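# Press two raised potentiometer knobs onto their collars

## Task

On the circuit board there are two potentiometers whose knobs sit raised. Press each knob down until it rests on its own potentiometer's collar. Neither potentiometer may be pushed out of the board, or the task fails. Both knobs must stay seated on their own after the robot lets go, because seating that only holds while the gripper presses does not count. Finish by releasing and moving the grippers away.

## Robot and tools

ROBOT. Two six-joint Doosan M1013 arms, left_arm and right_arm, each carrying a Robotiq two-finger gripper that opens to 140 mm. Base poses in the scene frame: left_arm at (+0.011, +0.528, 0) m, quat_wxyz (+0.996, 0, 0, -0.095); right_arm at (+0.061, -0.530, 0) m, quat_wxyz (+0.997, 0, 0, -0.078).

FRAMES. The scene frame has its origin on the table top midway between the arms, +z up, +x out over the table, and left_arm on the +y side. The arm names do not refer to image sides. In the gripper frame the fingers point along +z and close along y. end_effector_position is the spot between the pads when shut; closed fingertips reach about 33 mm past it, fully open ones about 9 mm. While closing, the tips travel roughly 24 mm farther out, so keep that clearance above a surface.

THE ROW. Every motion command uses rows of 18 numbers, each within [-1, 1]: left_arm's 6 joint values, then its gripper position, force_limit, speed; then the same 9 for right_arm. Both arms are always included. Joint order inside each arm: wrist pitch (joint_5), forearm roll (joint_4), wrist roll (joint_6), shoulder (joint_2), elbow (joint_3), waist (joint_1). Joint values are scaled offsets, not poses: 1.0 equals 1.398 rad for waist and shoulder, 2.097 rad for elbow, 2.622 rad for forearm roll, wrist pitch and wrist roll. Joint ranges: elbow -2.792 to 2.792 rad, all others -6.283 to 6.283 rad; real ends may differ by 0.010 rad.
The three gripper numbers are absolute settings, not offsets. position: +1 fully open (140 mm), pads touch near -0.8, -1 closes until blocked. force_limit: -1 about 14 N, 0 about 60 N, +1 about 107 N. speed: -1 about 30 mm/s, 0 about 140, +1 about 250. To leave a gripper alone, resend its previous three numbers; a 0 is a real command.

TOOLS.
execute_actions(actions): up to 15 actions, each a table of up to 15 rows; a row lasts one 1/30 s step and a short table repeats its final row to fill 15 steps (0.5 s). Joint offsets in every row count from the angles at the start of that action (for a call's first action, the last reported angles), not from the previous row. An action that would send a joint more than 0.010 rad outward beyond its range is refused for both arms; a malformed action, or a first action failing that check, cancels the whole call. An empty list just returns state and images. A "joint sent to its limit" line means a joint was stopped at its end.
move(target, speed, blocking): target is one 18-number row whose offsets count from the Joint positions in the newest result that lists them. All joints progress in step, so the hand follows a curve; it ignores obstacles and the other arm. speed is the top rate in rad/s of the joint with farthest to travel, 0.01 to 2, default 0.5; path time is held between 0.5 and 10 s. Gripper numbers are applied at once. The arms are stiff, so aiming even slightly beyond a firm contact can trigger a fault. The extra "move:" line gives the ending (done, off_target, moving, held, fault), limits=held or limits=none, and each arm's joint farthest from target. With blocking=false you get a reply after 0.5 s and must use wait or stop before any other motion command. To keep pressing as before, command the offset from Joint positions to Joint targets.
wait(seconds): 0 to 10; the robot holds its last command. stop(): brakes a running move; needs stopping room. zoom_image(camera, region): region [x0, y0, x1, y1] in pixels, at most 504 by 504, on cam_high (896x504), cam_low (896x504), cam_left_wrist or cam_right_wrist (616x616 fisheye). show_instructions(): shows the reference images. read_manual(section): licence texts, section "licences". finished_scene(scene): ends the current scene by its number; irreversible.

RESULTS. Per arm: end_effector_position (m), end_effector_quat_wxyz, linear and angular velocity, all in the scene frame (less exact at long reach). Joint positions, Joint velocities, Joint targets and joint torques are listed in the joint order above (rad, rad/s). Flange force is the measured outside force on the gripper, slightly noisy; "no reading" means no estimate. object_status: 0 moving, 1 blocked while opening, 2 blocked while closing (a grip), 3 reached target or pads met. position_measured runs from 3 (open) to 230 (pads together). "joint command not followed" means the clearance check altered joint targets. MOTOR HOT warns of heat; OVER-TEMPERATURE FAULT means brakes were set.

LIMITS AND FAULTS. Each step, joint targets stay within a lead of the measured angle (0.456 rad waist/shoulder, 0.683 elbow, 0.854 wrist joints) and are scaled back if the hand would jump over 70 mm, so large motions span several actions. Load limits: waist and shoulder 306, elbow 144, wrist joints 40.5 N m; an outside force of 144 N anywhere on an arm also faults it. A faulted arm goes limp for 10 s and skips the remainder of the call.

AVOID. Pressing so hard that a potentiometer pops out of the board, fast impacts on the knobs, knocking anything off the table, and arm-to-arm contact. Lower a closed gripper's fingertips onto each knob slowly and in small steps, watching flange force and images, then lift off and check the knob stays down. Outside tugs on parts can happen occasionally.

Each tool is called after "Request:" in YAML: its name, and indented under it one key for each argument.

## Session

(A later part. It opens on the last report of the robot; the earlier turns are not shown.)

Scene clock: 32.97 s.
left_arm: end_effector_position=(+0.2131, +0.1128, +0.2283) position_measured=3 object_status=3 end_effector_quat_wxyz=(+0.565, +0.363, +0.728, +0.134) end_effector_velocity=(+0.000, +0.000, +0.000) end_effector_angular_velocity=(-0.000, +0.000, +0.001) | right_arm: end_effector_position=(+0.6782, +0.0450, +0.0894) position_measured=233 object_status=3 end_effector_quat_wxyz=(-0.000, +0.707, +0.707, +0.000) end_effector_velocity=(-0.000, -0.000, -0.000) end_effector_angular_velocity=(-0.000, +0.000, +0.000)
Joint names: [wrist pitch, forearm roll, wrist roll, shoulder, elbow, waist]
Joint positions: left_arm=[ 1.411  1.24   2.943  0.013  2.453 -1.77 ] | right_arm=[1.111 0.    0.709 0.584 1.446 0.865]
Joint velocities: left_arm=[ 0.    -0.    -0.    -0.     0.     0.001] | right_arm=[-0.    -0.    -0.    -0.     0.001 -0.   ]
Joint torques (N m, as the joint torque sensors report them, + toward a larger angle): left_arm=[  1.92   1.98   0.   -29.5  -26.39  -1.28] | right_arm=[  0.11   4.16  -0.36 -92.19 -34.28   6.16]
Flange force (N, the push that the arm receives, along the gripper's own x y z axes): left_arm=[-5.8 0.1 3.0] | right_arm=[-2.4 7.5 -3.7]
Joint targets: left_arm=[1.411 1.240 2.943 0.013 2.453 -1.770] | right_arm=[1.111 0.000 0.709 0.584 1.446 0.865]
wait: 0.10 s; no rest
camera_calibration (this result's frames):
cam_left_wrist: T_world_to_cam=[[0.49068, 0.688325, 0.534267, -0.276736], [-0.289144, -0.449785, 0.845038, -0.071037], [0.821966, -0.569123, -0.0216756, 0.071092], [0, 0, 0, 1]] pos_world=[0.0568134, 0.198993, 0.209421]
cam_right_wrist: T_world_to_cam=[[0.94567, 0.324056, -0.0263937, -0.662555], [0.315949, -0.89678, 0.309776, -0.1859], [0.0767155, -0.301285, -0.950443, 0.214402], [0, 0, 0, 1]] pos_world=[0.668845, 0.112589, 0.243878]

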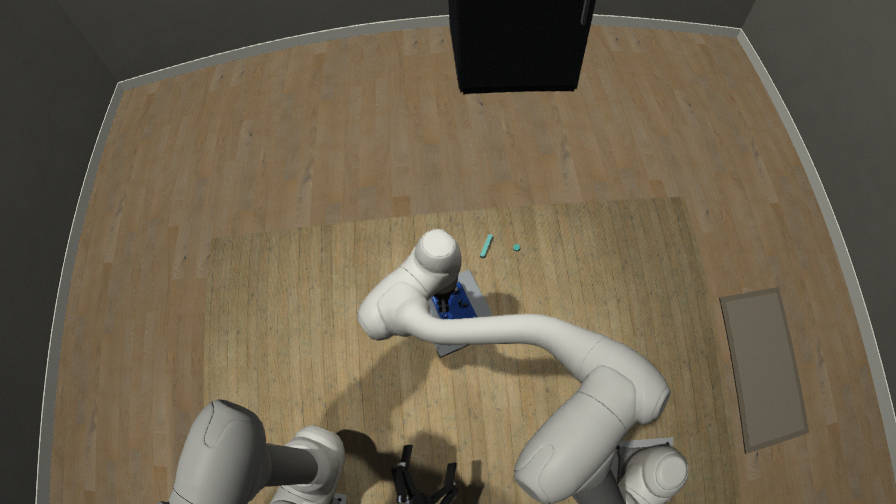

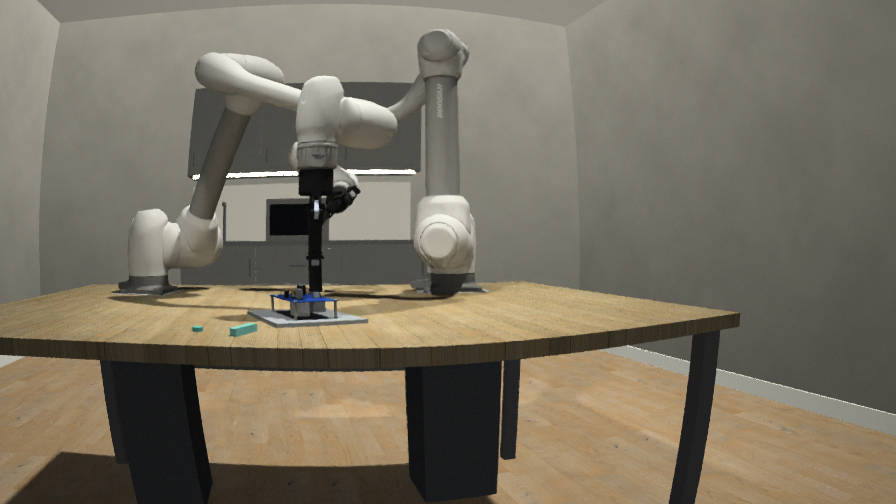

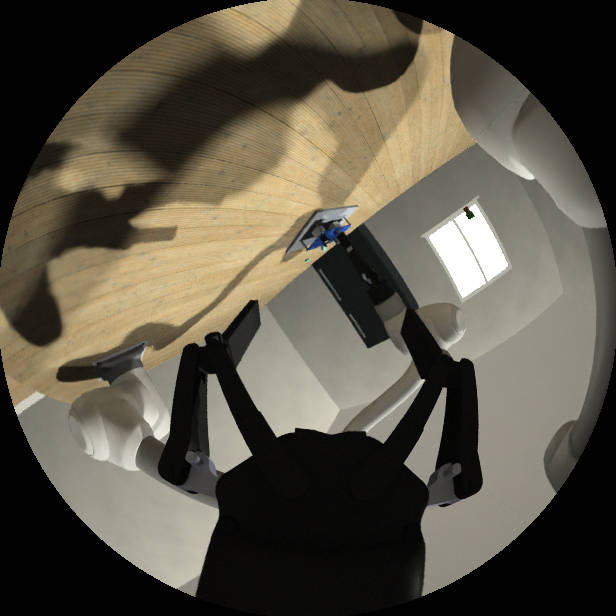

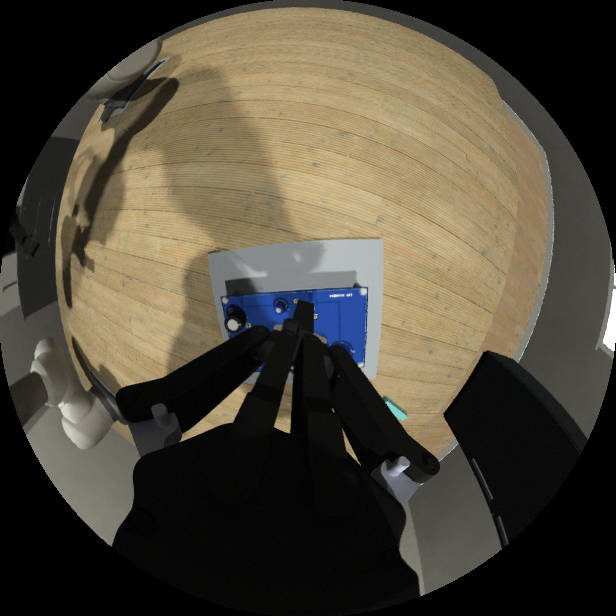

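Request:
wait:
  seconds: 0.1

Request:
wait:
  seconds: 0.1

Request:
wait:
  seconds: 0.1

Request:
wait:
  seconds: 0.1

Scene clock: 33.67 s.
left_arm: end_effector_position=(+0.2131, +0.1128, +0.2283) position_measured=3 object_status=3 end_effector_quat_wxyz=(+0.565, +0.363, +0.728, +0.134) end_effector_velocity=(+0.000, +0.001, -0.000) end_effector_angular_velocity=(+0.002, -0.001, -0.000) | right_arm: end_effector_position=(+0.6782, +0.0449, +0.0894) position_measured=233 object_status=3 end_effector_quat_wxyz=(-0.000, +0.707, +0.707, +0.000) end_effector_velocity=(+0.000, -0.000, +0.000) end_effector_angular_velocity=(-0.000, -0.001, +0.001)
Joint names: [wrist pitch, forearm roll, wrist roll, shoulder, elbow, waist]
Joint positions: left_arm=[ 1.411  1.24   2.943  0.013  2.453 -1.77 ] | right_arm=[1.111 0.    0.709 0.584 1.446 0.865]
Joint velocities: left_arm=[ 0.     0.     0.     0.     0.001 -0.001] | right_arm=[-0.001 -0.001 -0.     0.    -0.     0.   ]
Joint torques (N m, as the joint torque sensors report them, + toward a larger angle): left_arm=[  1.75   2.06   0.09 -28.68 -26.31  -0.83] | right_arm=[ -0.13   3.92  -0.1  -91.04 -33.16   0.9 ]
Flange force (N, the push that the arm receives, along the gripper's own x y z axes): left_arm=[-5.3 1.6 0.8] | right_arm=[3.0 4.7 -5.9]
Joint targets: left_arm=[1.411 1.240 2.943 0.013 2.453 -1.770] | right_arm=[1.111 0.000 0.709 0.584 1.446 0.865]
wait: 0.10 s; at rest from the start
camera_calibration (this result's frames):
cam_left_wrist: T_world_to_cam=[[0.49068, 0.688325, 0.534267, -0.276736], [-0.289144, -0.449785, 0.845038, -0.071037], [0.821966, -0.569124, -0.0216755, 0.071092], [0, 0, 0, 1]] pos_world=[0.0568135, 0.198993, 0.209421]
cam_right_wrist: T_world_to_cam=[[0.94567, 0.324056, -0.0263951, -0.662554], [0.315949, -0.89678, 0.309777, -0.185901], [0.0767145, -0.301286, -0.950443, 0.214402], [0, 0, 0, 1]] pos_world=[0.668845, 0.112589, 0.243877]

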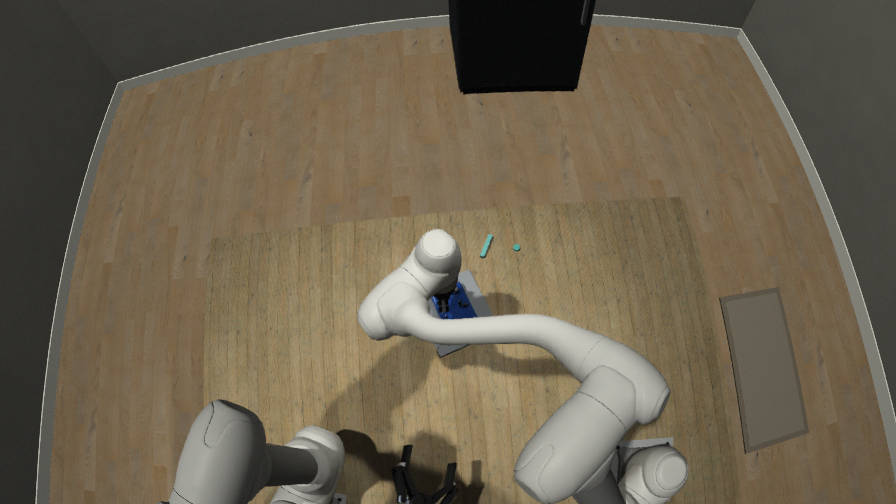

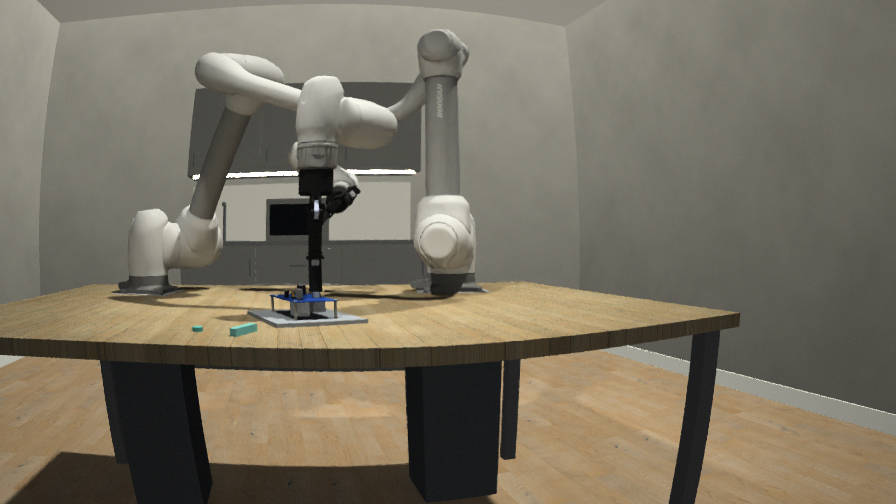

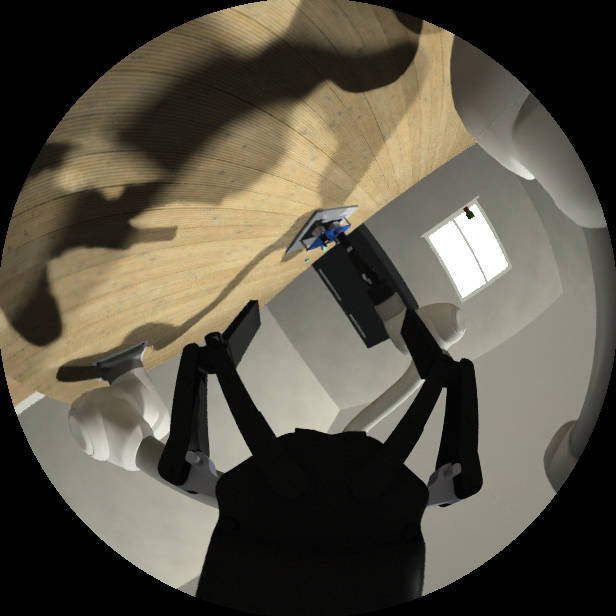

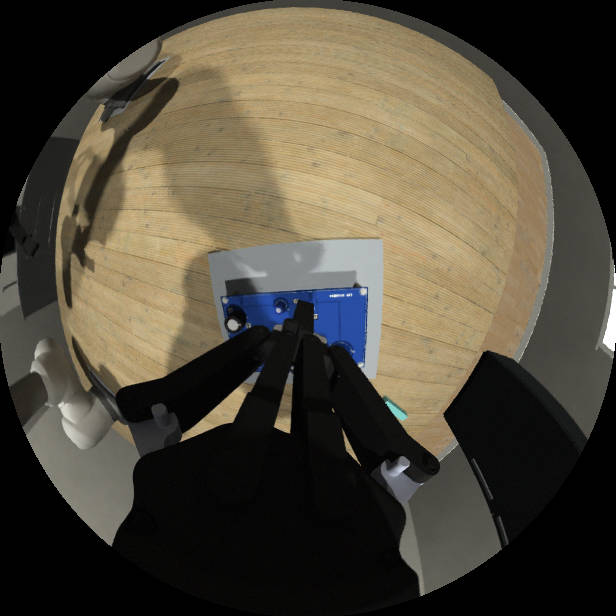

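Scene clock: 33.77 s.
left_arm: end_effector_position=(+0.2131, +0.1128, +0.2283) position_measured=3 object_status=3 end_effector_quat_wxyz=(+0.565, +0.363, +0.728, +0.134) end_effector_velocity=(-0.000, -0.000, +0.001) end_effector_angular_velocity=(-0.002, -0.001, +0.001) | right_arm: end_effector_position=(+0.6782, +0.0449, +0.0894) position_measured=233 object_status=3 end_effector_quat_wxyz=(-0.000, +0.707, +0.707, +0.000) end_effector_velocity=(+0.001, +0.000, +0.001) end_effector_angular_velocity=(+0.001, -0.002, +0.001)
Joint names: [wrist pitch, forearm roll, wrist roll, shoulder, elbow, waist]
Joint positions: left_arm=[ 1.411  1.24   2.943  0.013  2.453 -1.77 ] | right_arm=[1.111 0.    0.709 0.584 1.446 0.865]
Joint velocities: left_arm=[ 0.002  0.    -0.    -0.001 -0.001 -0.   ] | right_arm=[-0.    -0.    -0.001 -0.    -0.001  0.   ]
Joint torques (N m, as the joint torque sensors report them, + toward a larger angle): left_arm=[  1.79   1.84   0.11 -29.11 -26.03  -1.54] | right_arm=[ -0.01   3.79   0.07 -91.37 -33.39   3.97]
Flange force (N, the push that the arm receives, along the gripper's own x y z axes): left_arm=[-6.8 0.9 3.2] | right_arm=[0.1 7.1 -5.6]
Joint targets: left_arm=[1.411 1.240 2.943 0.013 2.453 -1.770] | right_arm=[1.111 0.000 0.709 0.584 1.446 0.865]
wait: 0.10 s; no rest
camera_calibration (this result's frames):
cam_left_wrist: T_world_to_cam=[[0.49068, 0.688325, 0.534267, -0.276736], [-0.289144, -0.449786, 0.845038, -0.0710369], [0.821966, -0.569124, -0.0216757, 0.071092], [0, 0, 0, 1]] pos_world=[0.0568135, 0.198993, 0.209421]
cam_right_wrist: T_world_to_cam=[[0.94567, 0.324056, -0.0263949, -0.662554], [0.315949, -0.89678, 0.309777, -0.185901], [0.0767146, -0.301286, -0.950443, 0.214402], [0, 0, 0, 1]] pos_world=[0.668845, 0.112589, 0.243877]

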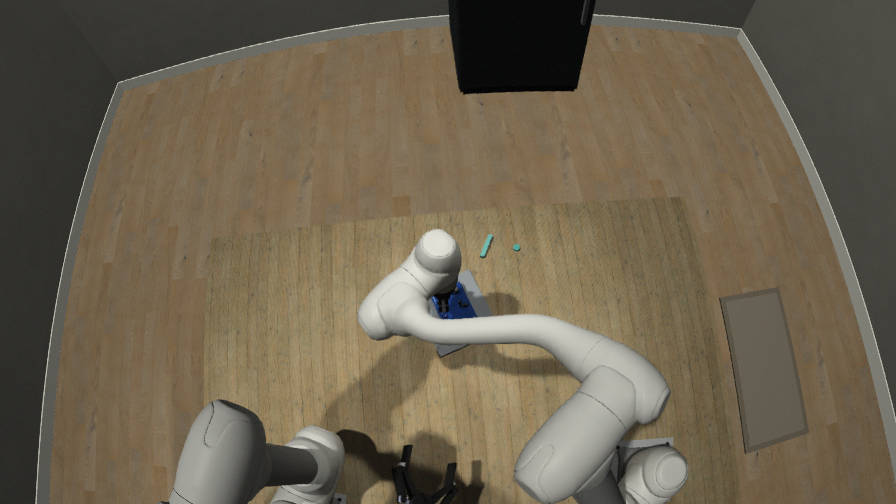

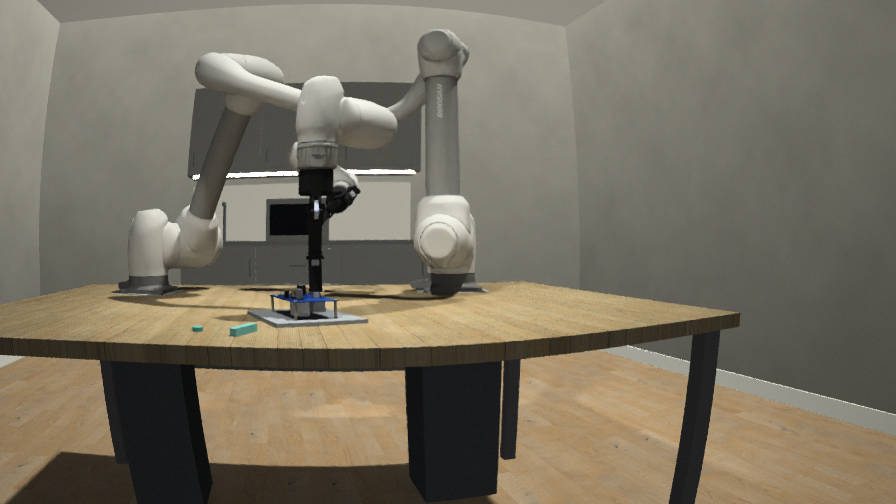

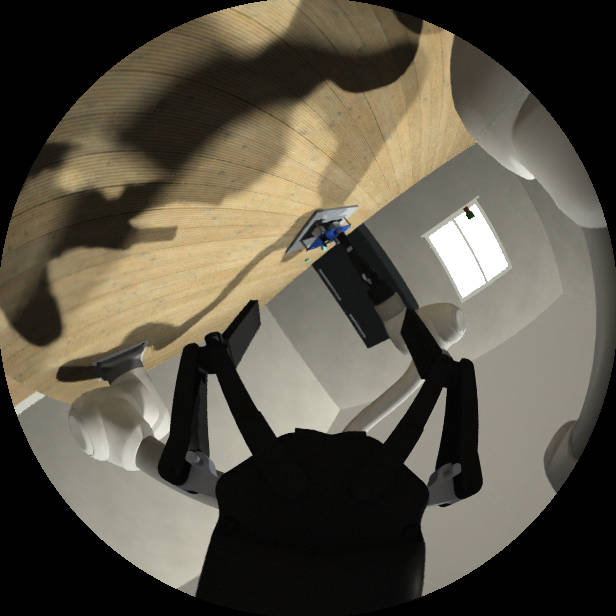

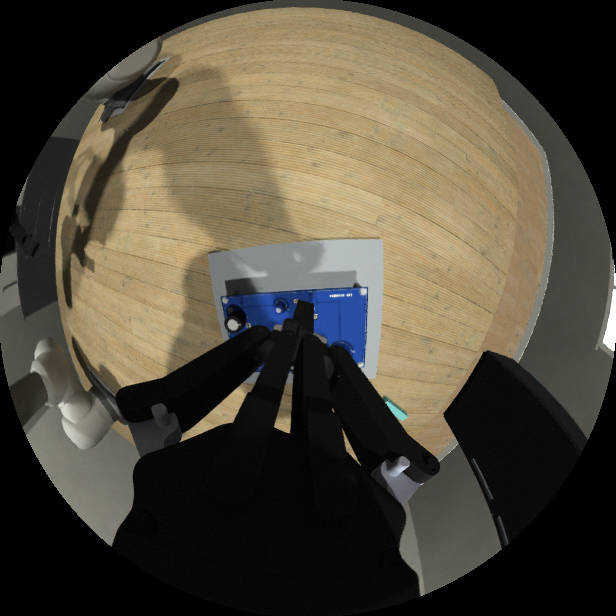

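Scene clock: 33.87 s.
left_arm: end_effector_position=(+0.2131, +0.1128, +0.2283) position_measured=3 object_status=3 end_effector_quat_wxyz=(+0.565, +0.363, +0.728, +0.134) end_effector_velocity=(+0.000, +0.000, -0.000) end_effector_angular_velocity=(+0.002, -0.001, +0.000) | right_arm: end_effector_position=(+0.6782, +0.0449, +0.0894) position_measured=233 object_status=3 end_effector_quat_wxyz=(-0.000, +0.707, +0.707, +0.000) end_effector_velocity=(-0.000, +0.000, +0.000) end_effector_angular_velocity=(+0.001, +0.001, -0.001)
Joint names: [wrist pitch, forearm roll, wrist roll, shoulder, elbow, waist]
Joint positions: left_arm=[ 1.411  1.24   2.943  0.013  2.453 -1.77 ] | right_arm=[1.111 0.    0.709 0.584 1.446 0.865]
Joint velocities: left_arm=[ 0.001 -0.     0.     0.001  0.001 -0.   ] | right_arm=[ 0.     0.001  0.    -0.     0.     0.   ]
Joint torques (N m, as the joint torque sensors report them, + toward a larger angle): left_arm=[  1.88   1.97   0.01 -28.75 -26.25   0.18] | right_arm=[ -0.28   3.73   0.15 -89.46 -33.1    2.45]
Flange force (N, the push that the arm receives, along the gripper's own x y z axes): left_arm=[-4.6 1.0 -1.4] | right_arm=[0.0 4.5 -7.2]
Joint targets: left_arm=[1.411 1.240 2.943 0.013 2.453 -1.770] | right_arm=[1.111 0.000 0.709 0.584 1.446 0.865]
wait: 0.10 s; no rest
camera_calibration (this result's frames):
cam_left_wrist: T_world_to_cam=[[0.49068, 0.688325, 0.534267, -0.276736], [-0.289144, -0.449785, 0.845038, -0.071037], [0.821966, -0.569123, -0.0216757, 0.071092], [0, 0, 0, 1]] pos_world=[0.0568135, 0.198993, 0.209421]
cam_right_wrist: T_world_to_cam=[[0.94567, 0.324056, -0.026395, -0.662554], [0.315949, -0.89678, 0.309777, -0.185901], [0.0767146, -0.301286, -0.950443, 0.214402], [0, 0, 0, 1]] pos_world=[0.668845, 0.112589, 0.243877]

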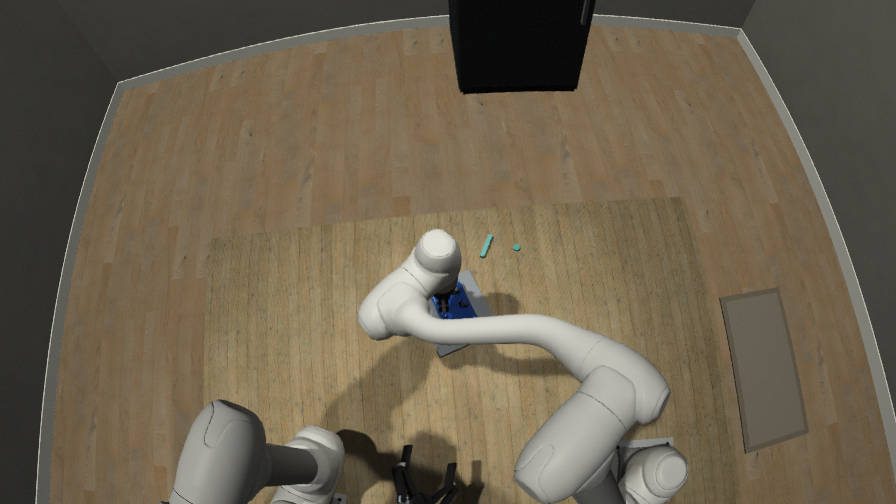

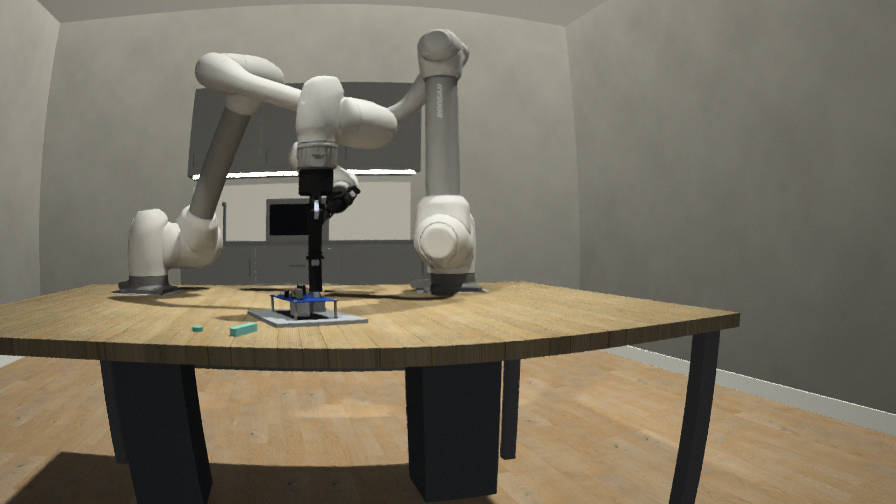

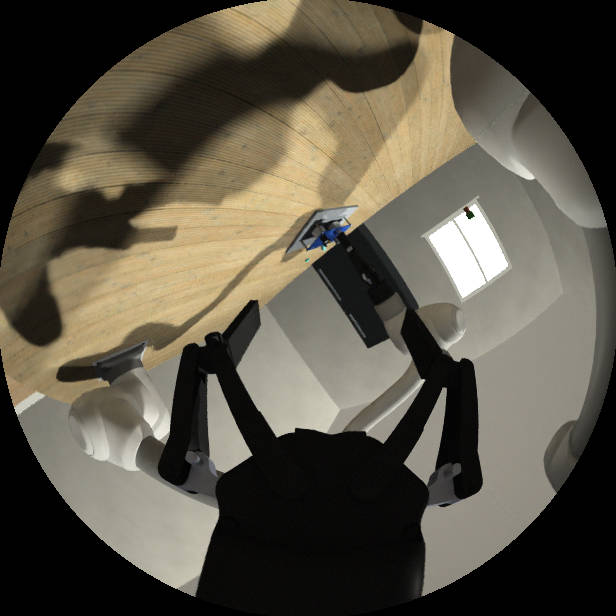

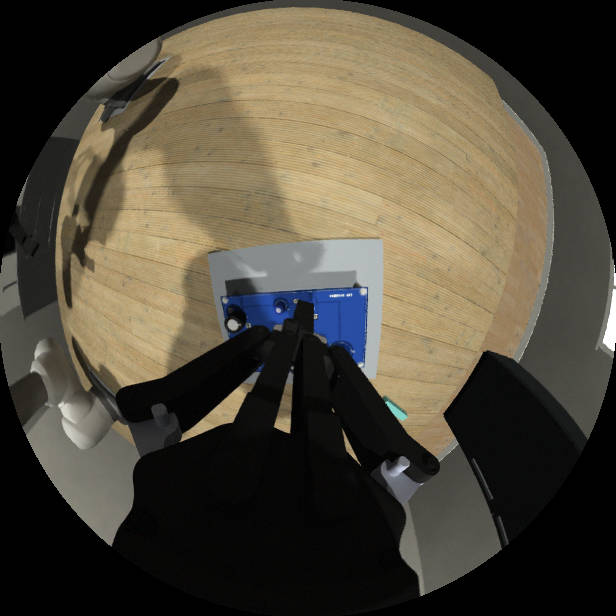

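Scene clock: 33.97 s.
left_arm: end_effector_position=(+0.2131, +0.1128, +0.2283) position_measured=3 object_status=3 end_effector_quat_wxyz=(+0.565, +0.363, +0.728, +0.134) end_effector_velocity=(-0.000, -0.000, +0.000) end_effector_angular_velocity=(-0.001, -0.001, +0.000) | right_arm: end_effector_position=(+0.6782, +0.0449, +0.0894) position_measured=233 object_status=3 end_effector_quat_wxyz=(-0.000, +0.707, +0.707, +0.000) end_effector_velocity=(+0.000, +0.000, +0.000) end_effector_angular_velocity=(+0.001, -0.001, -0.001)
Joint names: [wrist pitch, forearm roll, wrist roll, shoulder, elbow, waist]
Joint positions: left_arm=[ 1.411  1.24   2.943  0.013  2.453 -1.77 ] | right_arm=[1.111 0.    0.709 0.584 1.446 0.865]
Joint velocities: left_arm=[ 0.001  0.    -0.     0.    -0.001 -0.   ] | right_arm=[-0.     0.001  0.    -0.    -0.    -0.   ]
Joint torques (N m, as the joint torque sensors report them, + toward a larger angle): left_arm=[  1.69   1.93   0.06 -28.58 -26.1    0.13] | right_arm=[ -0.39   3.97   0.12 -89.96 -34.05   1.57]
Flange force (N, the push that the arm receives, along the gripper's own x y z axes): left_arm=[-5.1 1.5 -1.8] | right_arm=[-0.2 2.7 -6.4]
Joint targets: left_arm=[1.411 1.240 2.943 0.013 2.453 -1.770] | right_arm=[1.111 0.000 0.709 0.584 1.446 0.865]
wait: 0.10 s; no rest
camera_calibration (this result's frames):
cam_left_wrist: T_world_to_cam=[[0.49068, 0.688325, 0.534267, -0.276735], [-0.289144, -0.449785, 0.845038, -0.071037], [0.821966, -0.569124, -0.0216756, 0.071092], [0, 0, 0, 1]] pos_world=[0.0568134, 0.198993, 0.209421]
cam_right_wrist: T_world_to_cam=[[0.94567, 0.324056, -0.0263951, -0.662554], [0.315949, -0.89678, 0.309777, -0.185901], [0.0767145, -0.301286, -0.950443, 0.214402], [0, 0, 0, 1]] pos_world=[0.668845, 0.112589, 0.243876]

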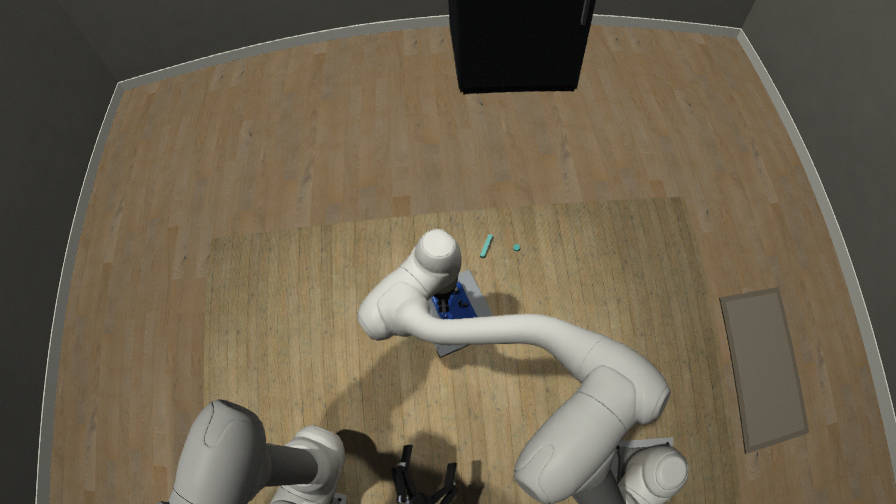

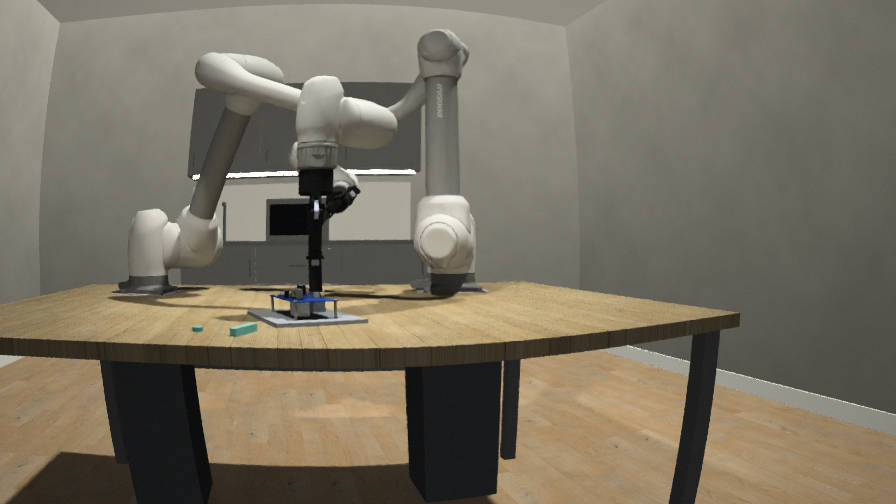

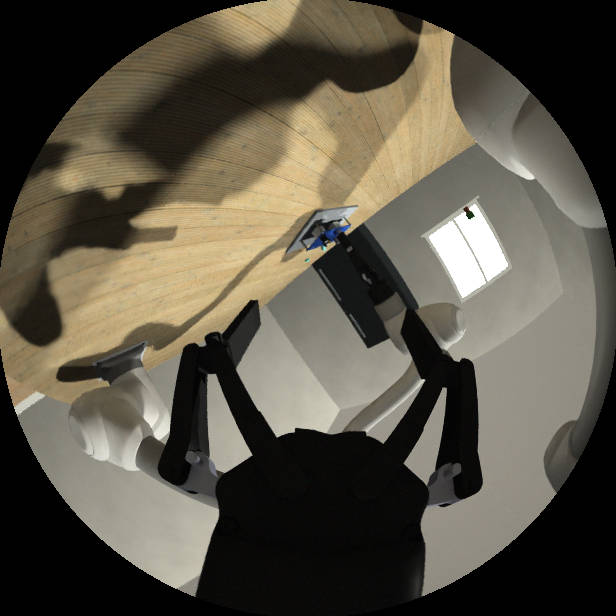

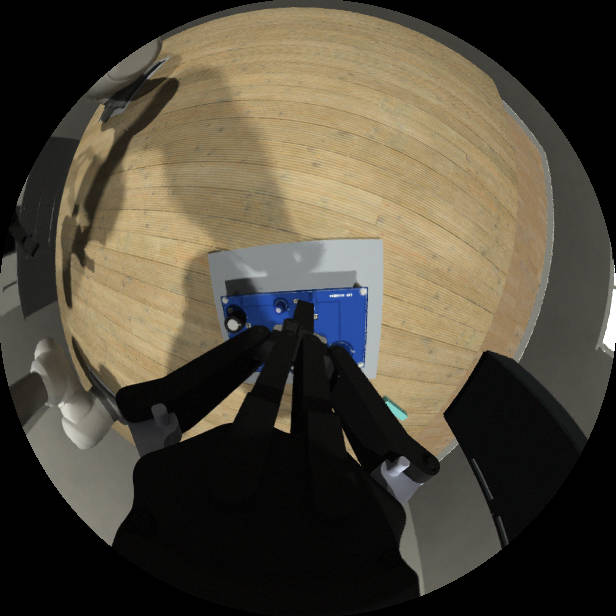

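Request:
execute_actions:
  actions:
    - [[0,0,0,0,0,0,1,0,0, 0.0116,0,0,-0.0098,-0.008,0,-1,0,0.5]]

Request:
zoom_image:
  camera: "cam_low"
  region: [285, 275, 325, 310]

Request:
zoom_image:
  camera: "cam_low"
  region: [305, 285, 325, 302]

Scene clock: 34.70 s.
left_arm: end_effector_position=(+0.2131, +0.1128, +0.2283) position_measured=3 object_status=3 end_effector_quat_wxyz=(+0.565, +0.363, +0.728, +0.134) end_effector_velocity=(+0.000, -0.000, -0.000) end_effector_angular_velocity=(-0.000, +0.000, +0.000) | right_arm: end_effector_position=(+0.6783, +0.0451, +0.1093) position_measured=233 object_status=3 end_effector_quat_wxyz=(-0.000, +0.707, +0.707, +0.000) end_effector_velocity=(+0.001, +0.001, +0.002) end_effector_angular_velocity=(+0.002, -0.002, +0.001)
Joint names: [wrist pitch, forearm roll, wrist roll, shoulder, elbow, waist]
Joint positions: left_arm=[ 1.411  1.24   2.943  0.013  2.453 -1.77 ] | right_arm=[1.141 0.    0.709 0.57  1.43  0.865]
Joint velocities: left_arm=[-0.001  0.    -0.     0.     0.     0.   ] | right_arm=[ 0.001  0.    -0.001 -0.001 -0.002  0.   ]
Joint torques (N m, as the joint torque sensors report them, + toward a larger angle): left_arm=[  1.75   2.     0.2  -29.11 -26.    -1.08] | right_arm=[ -0.18   4.29   0.12 -96.82 -37.58   4.45]
Flange force (N, the push that the arm receives, along the gripper's own x y z axes): left_arm=[-6.1 0.6 1.8] | right_arm=[-0.4 7.6 1.6]
Joint targets: left_arm=[1.411 1.240 2.943 0.013 2.453 -1.770] | right_arm=[1.141 0.000 0.709 0.570 1.430 0.865]
camera_calibration (this result's frames):
cam_left_wrist: T_world_to_cam=[[0.49068, 0.688325, 0.534267, -0.276736], [-0.289144, -0.449786, 0.845038, -0.0710369], [0.821966, -0.569123, -0.0216756, 0.071092], [0, 0, 0, 1]] pos_world=[0.0568135, 0.198993, 0.209421]
cam_right_wrist: T_world_to_cam=[[0.945668, 0.32406, -0.0264122, -0.662214], [0.315957, -0.896776, 0.309781, -0.191993], [0.0767018, -0.301295, -0.950441, 0.233327], [0, 0, 0, 1]] pos_world=[0.669, 0.112722, 0.263749]

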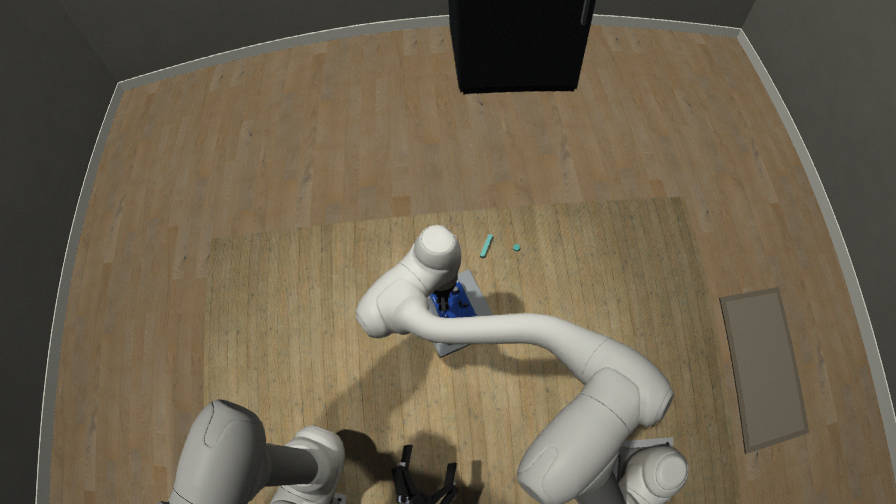

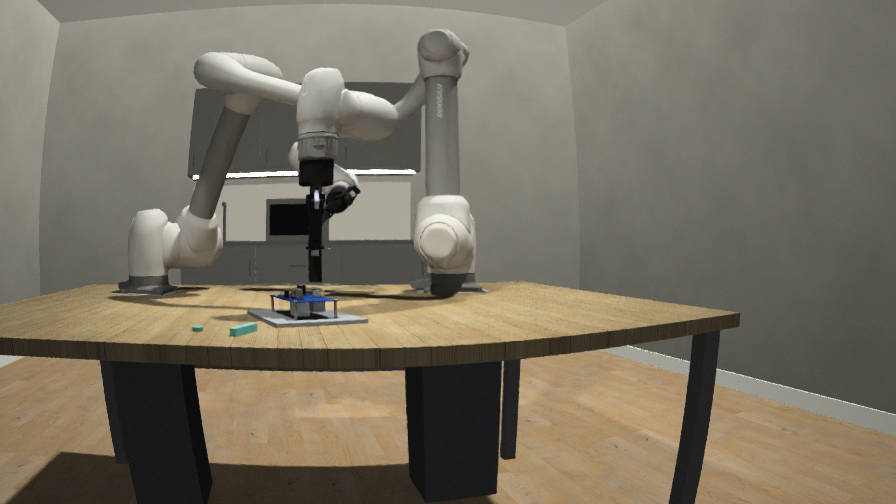

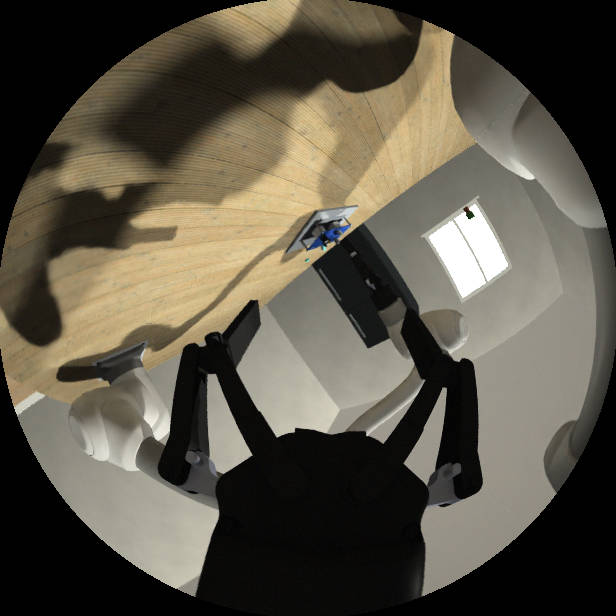

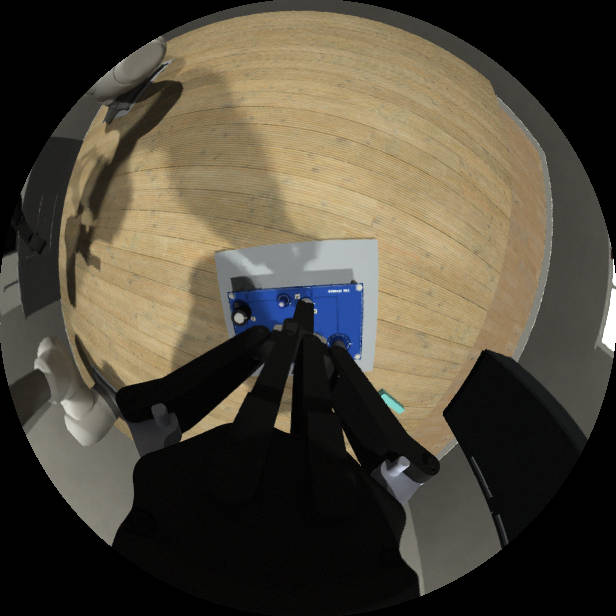

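Region (285, 275, 325, 310) of cam_low's 896x504 image, scaled by 12.600, with more detail than that image has; it fills the top 441 rows of this view, and the rest is white.

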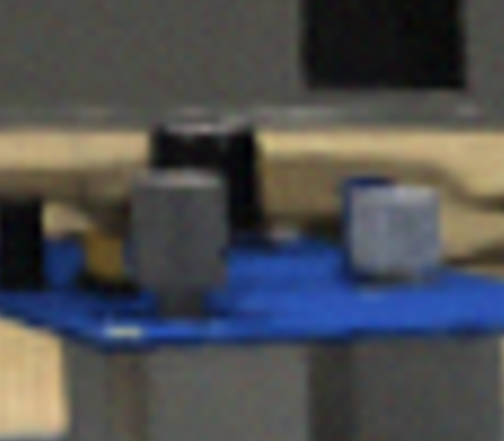

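Region (305, 285, 325, 302) of cam_low's 896x504 image, scaled by 25.200, with more detail than that image has; it fills the top 428 rows of this view, and the rest is white.

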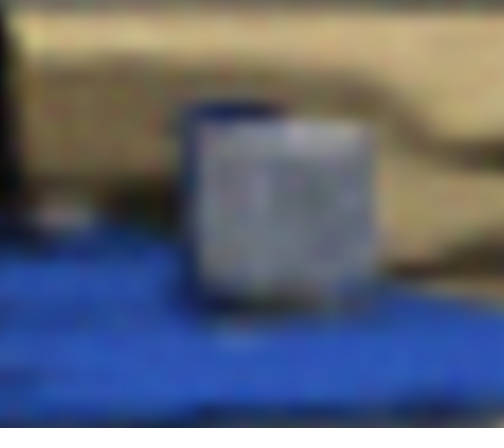

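Request:
zoom_image:
  camera: "cam_low"
  region: [308, 286, 324, 300]

Region (308, 286, 324, 300) of cam_low's 896x504 image, scaled by 31.500, with more detail than that image has; it fills the top 441 rows of this view, and the rest is white.

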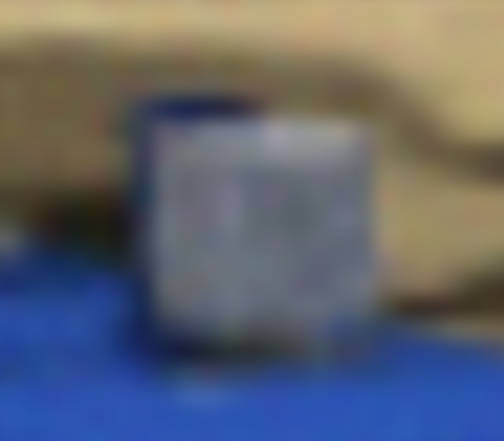

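Request:
move:
  target: [0,0,0,0,0,0,1,0,0, 0,0,0,-0.14,0,0,-1,0,0.5]
  speed: 0.4

Request:
zoom_image:
  camera: "cam_low"
  region: [285, 275, 325, 310]

Request:
zoom_image:
  camera: "cam_right_wrist"
  region: [220, 200, 400, 340]

Scene clock: 36.83 s.
left_arm: end_effector_position=(+0.2131, +0.1128, +0.2283) position_measured=3 object_status=3 end_effector_quat_wxyz=(+0.565, +0.363, +0.728, +0.134) end_effector_velocity=(-0.001, -0.000, -0.000) end_effector_angular_velocity=(-0.001, +0.001, -0.001) | right_arm: end_effector_position=(+0.6725, +0.0401, +0.2740) position_measured=233 object_status=3 end_effector_quat_wxyz=(+0.007, +0.704, +0.703, +0.098) end_effector_velocity=(-0.000, +0.000, +0.002) end_effector_angular_velocity=(+0.002, -0.002, +0.001)
Joint names: [wrist pitch, forearm roll, wrist roll, shoulder, elbow, waist]
Joint positions: left_arm=[ 1.411  1.24   2.943  0.013  2.453 -1.77 ] | right_arm=[1.141 0.    0.709 0.375 1.43  0.865]
Joint velocities: left_arm=[-0.001 -0.    -0.    -0.    -0.    -0.001] | right_arm=[-0.     0.    -0.001 -0.002 -0.     0.   ]
Joint torques (N m, as the joint torque sensors report them, + toward a larger angle): left_arm=[  1.89   1.94  -0.01 -29.51 -26.86  -0.82] | right_arm=[ -0.85   4.42  -0.01 -80.37 -40.56   3.01]
Flange force (N, the push that the arm receives, along the gripper's own x y z axes): left_arm=[-4.8 0.4 1.7] | right_arm=[-0.2 5.4 0.1]
Joint targets: left_arm=[1.411 1.240 2.943 0.013 2.453 -1.770] | right_arm=[1.141 0.000 0.709 0.374 1.430 0.865]
move: done; limits=none; left_arm: farthest joint: the waist, 0.000 radians from its target (0.000 radians at the start); right_arm: farthest joint: the waist, 0.000 radians from its target (0.000 radians at the start)
camera_calibration (this result's frames):
cam_left_wrist: T_world_to_cam=[[0.49068, 0.688325, 0.534267, -0.276736], [-0.289144, -0.449785, 0.845038, -0.071037], [0.821966, -0.569123, -0.0216757, 0.071092], [0, 0, 0, 1]] pos_world=[0.0568135, 0.198993, 0.209421]
cam_right_wrist: T_world_to_cam=[[0.936113, 0.315872, 0.154653, -0.693638], [0.275212, -0.931692, 0.237082, -0.196906], [0.218977, -0.179373, -0.959101, 0.290594], [0, 0, 0, 1]] pos_world=[0.639882, 0.0877698, 0.432665]

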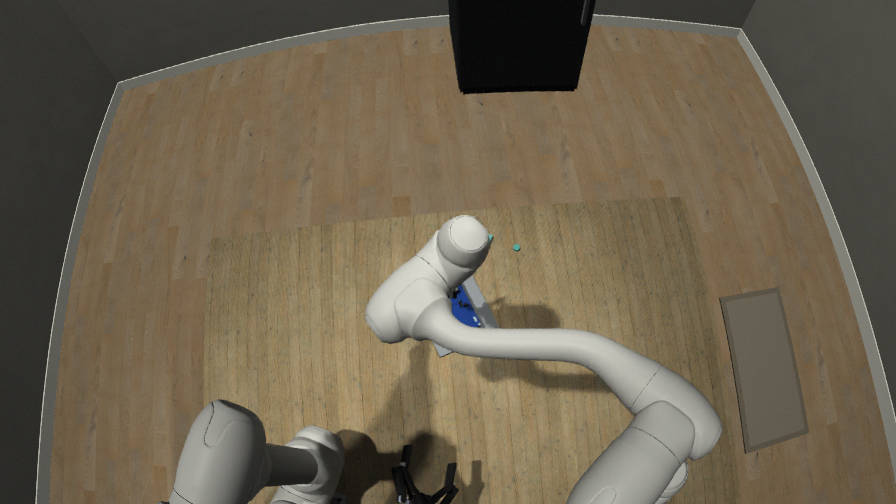

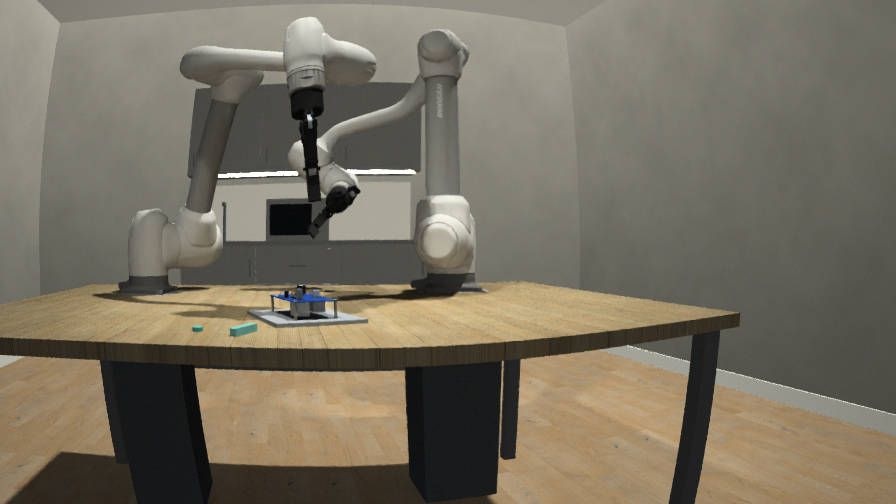

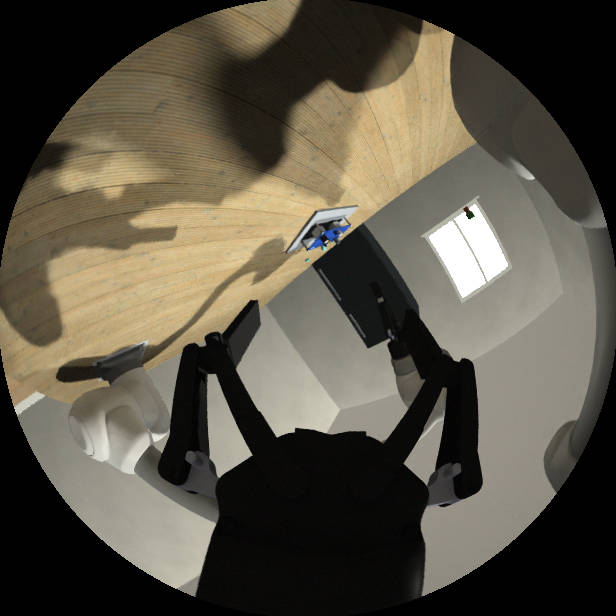

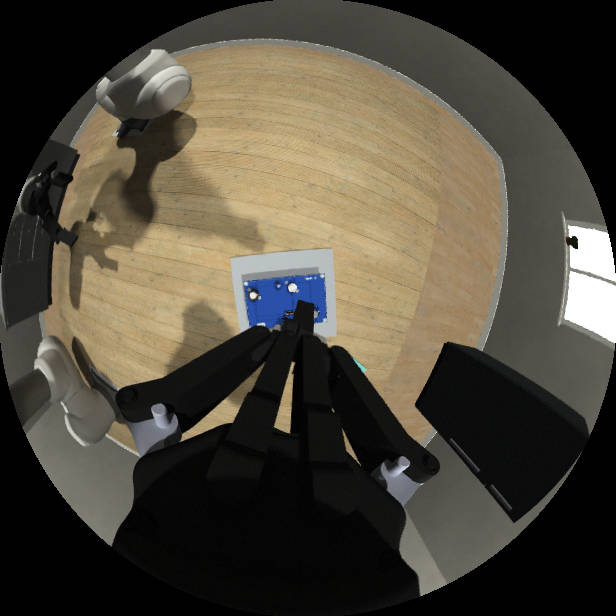

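Region (285, 275, 325, 310) of cam_low's 896x504 image, scaled by 12.600, with more detail than that image has; it fills the top 441 rows of this view, and the rest is white.

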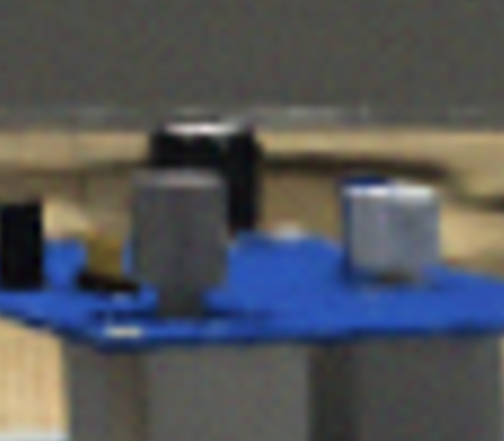

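Region (220, 200, 400, 340) of cam_right_wrist's 616x616 image, scaled by 2.800, with more detail than that image has.

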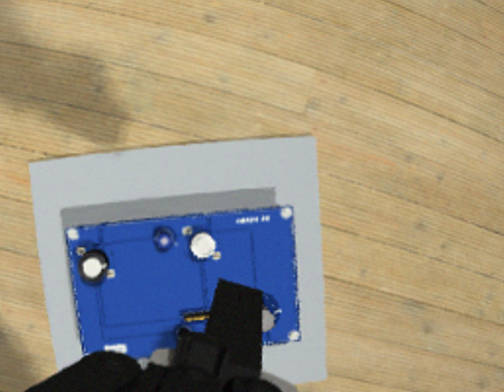

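Request:
finished_scene:
  scene: 2

The scene is finished: the task was done.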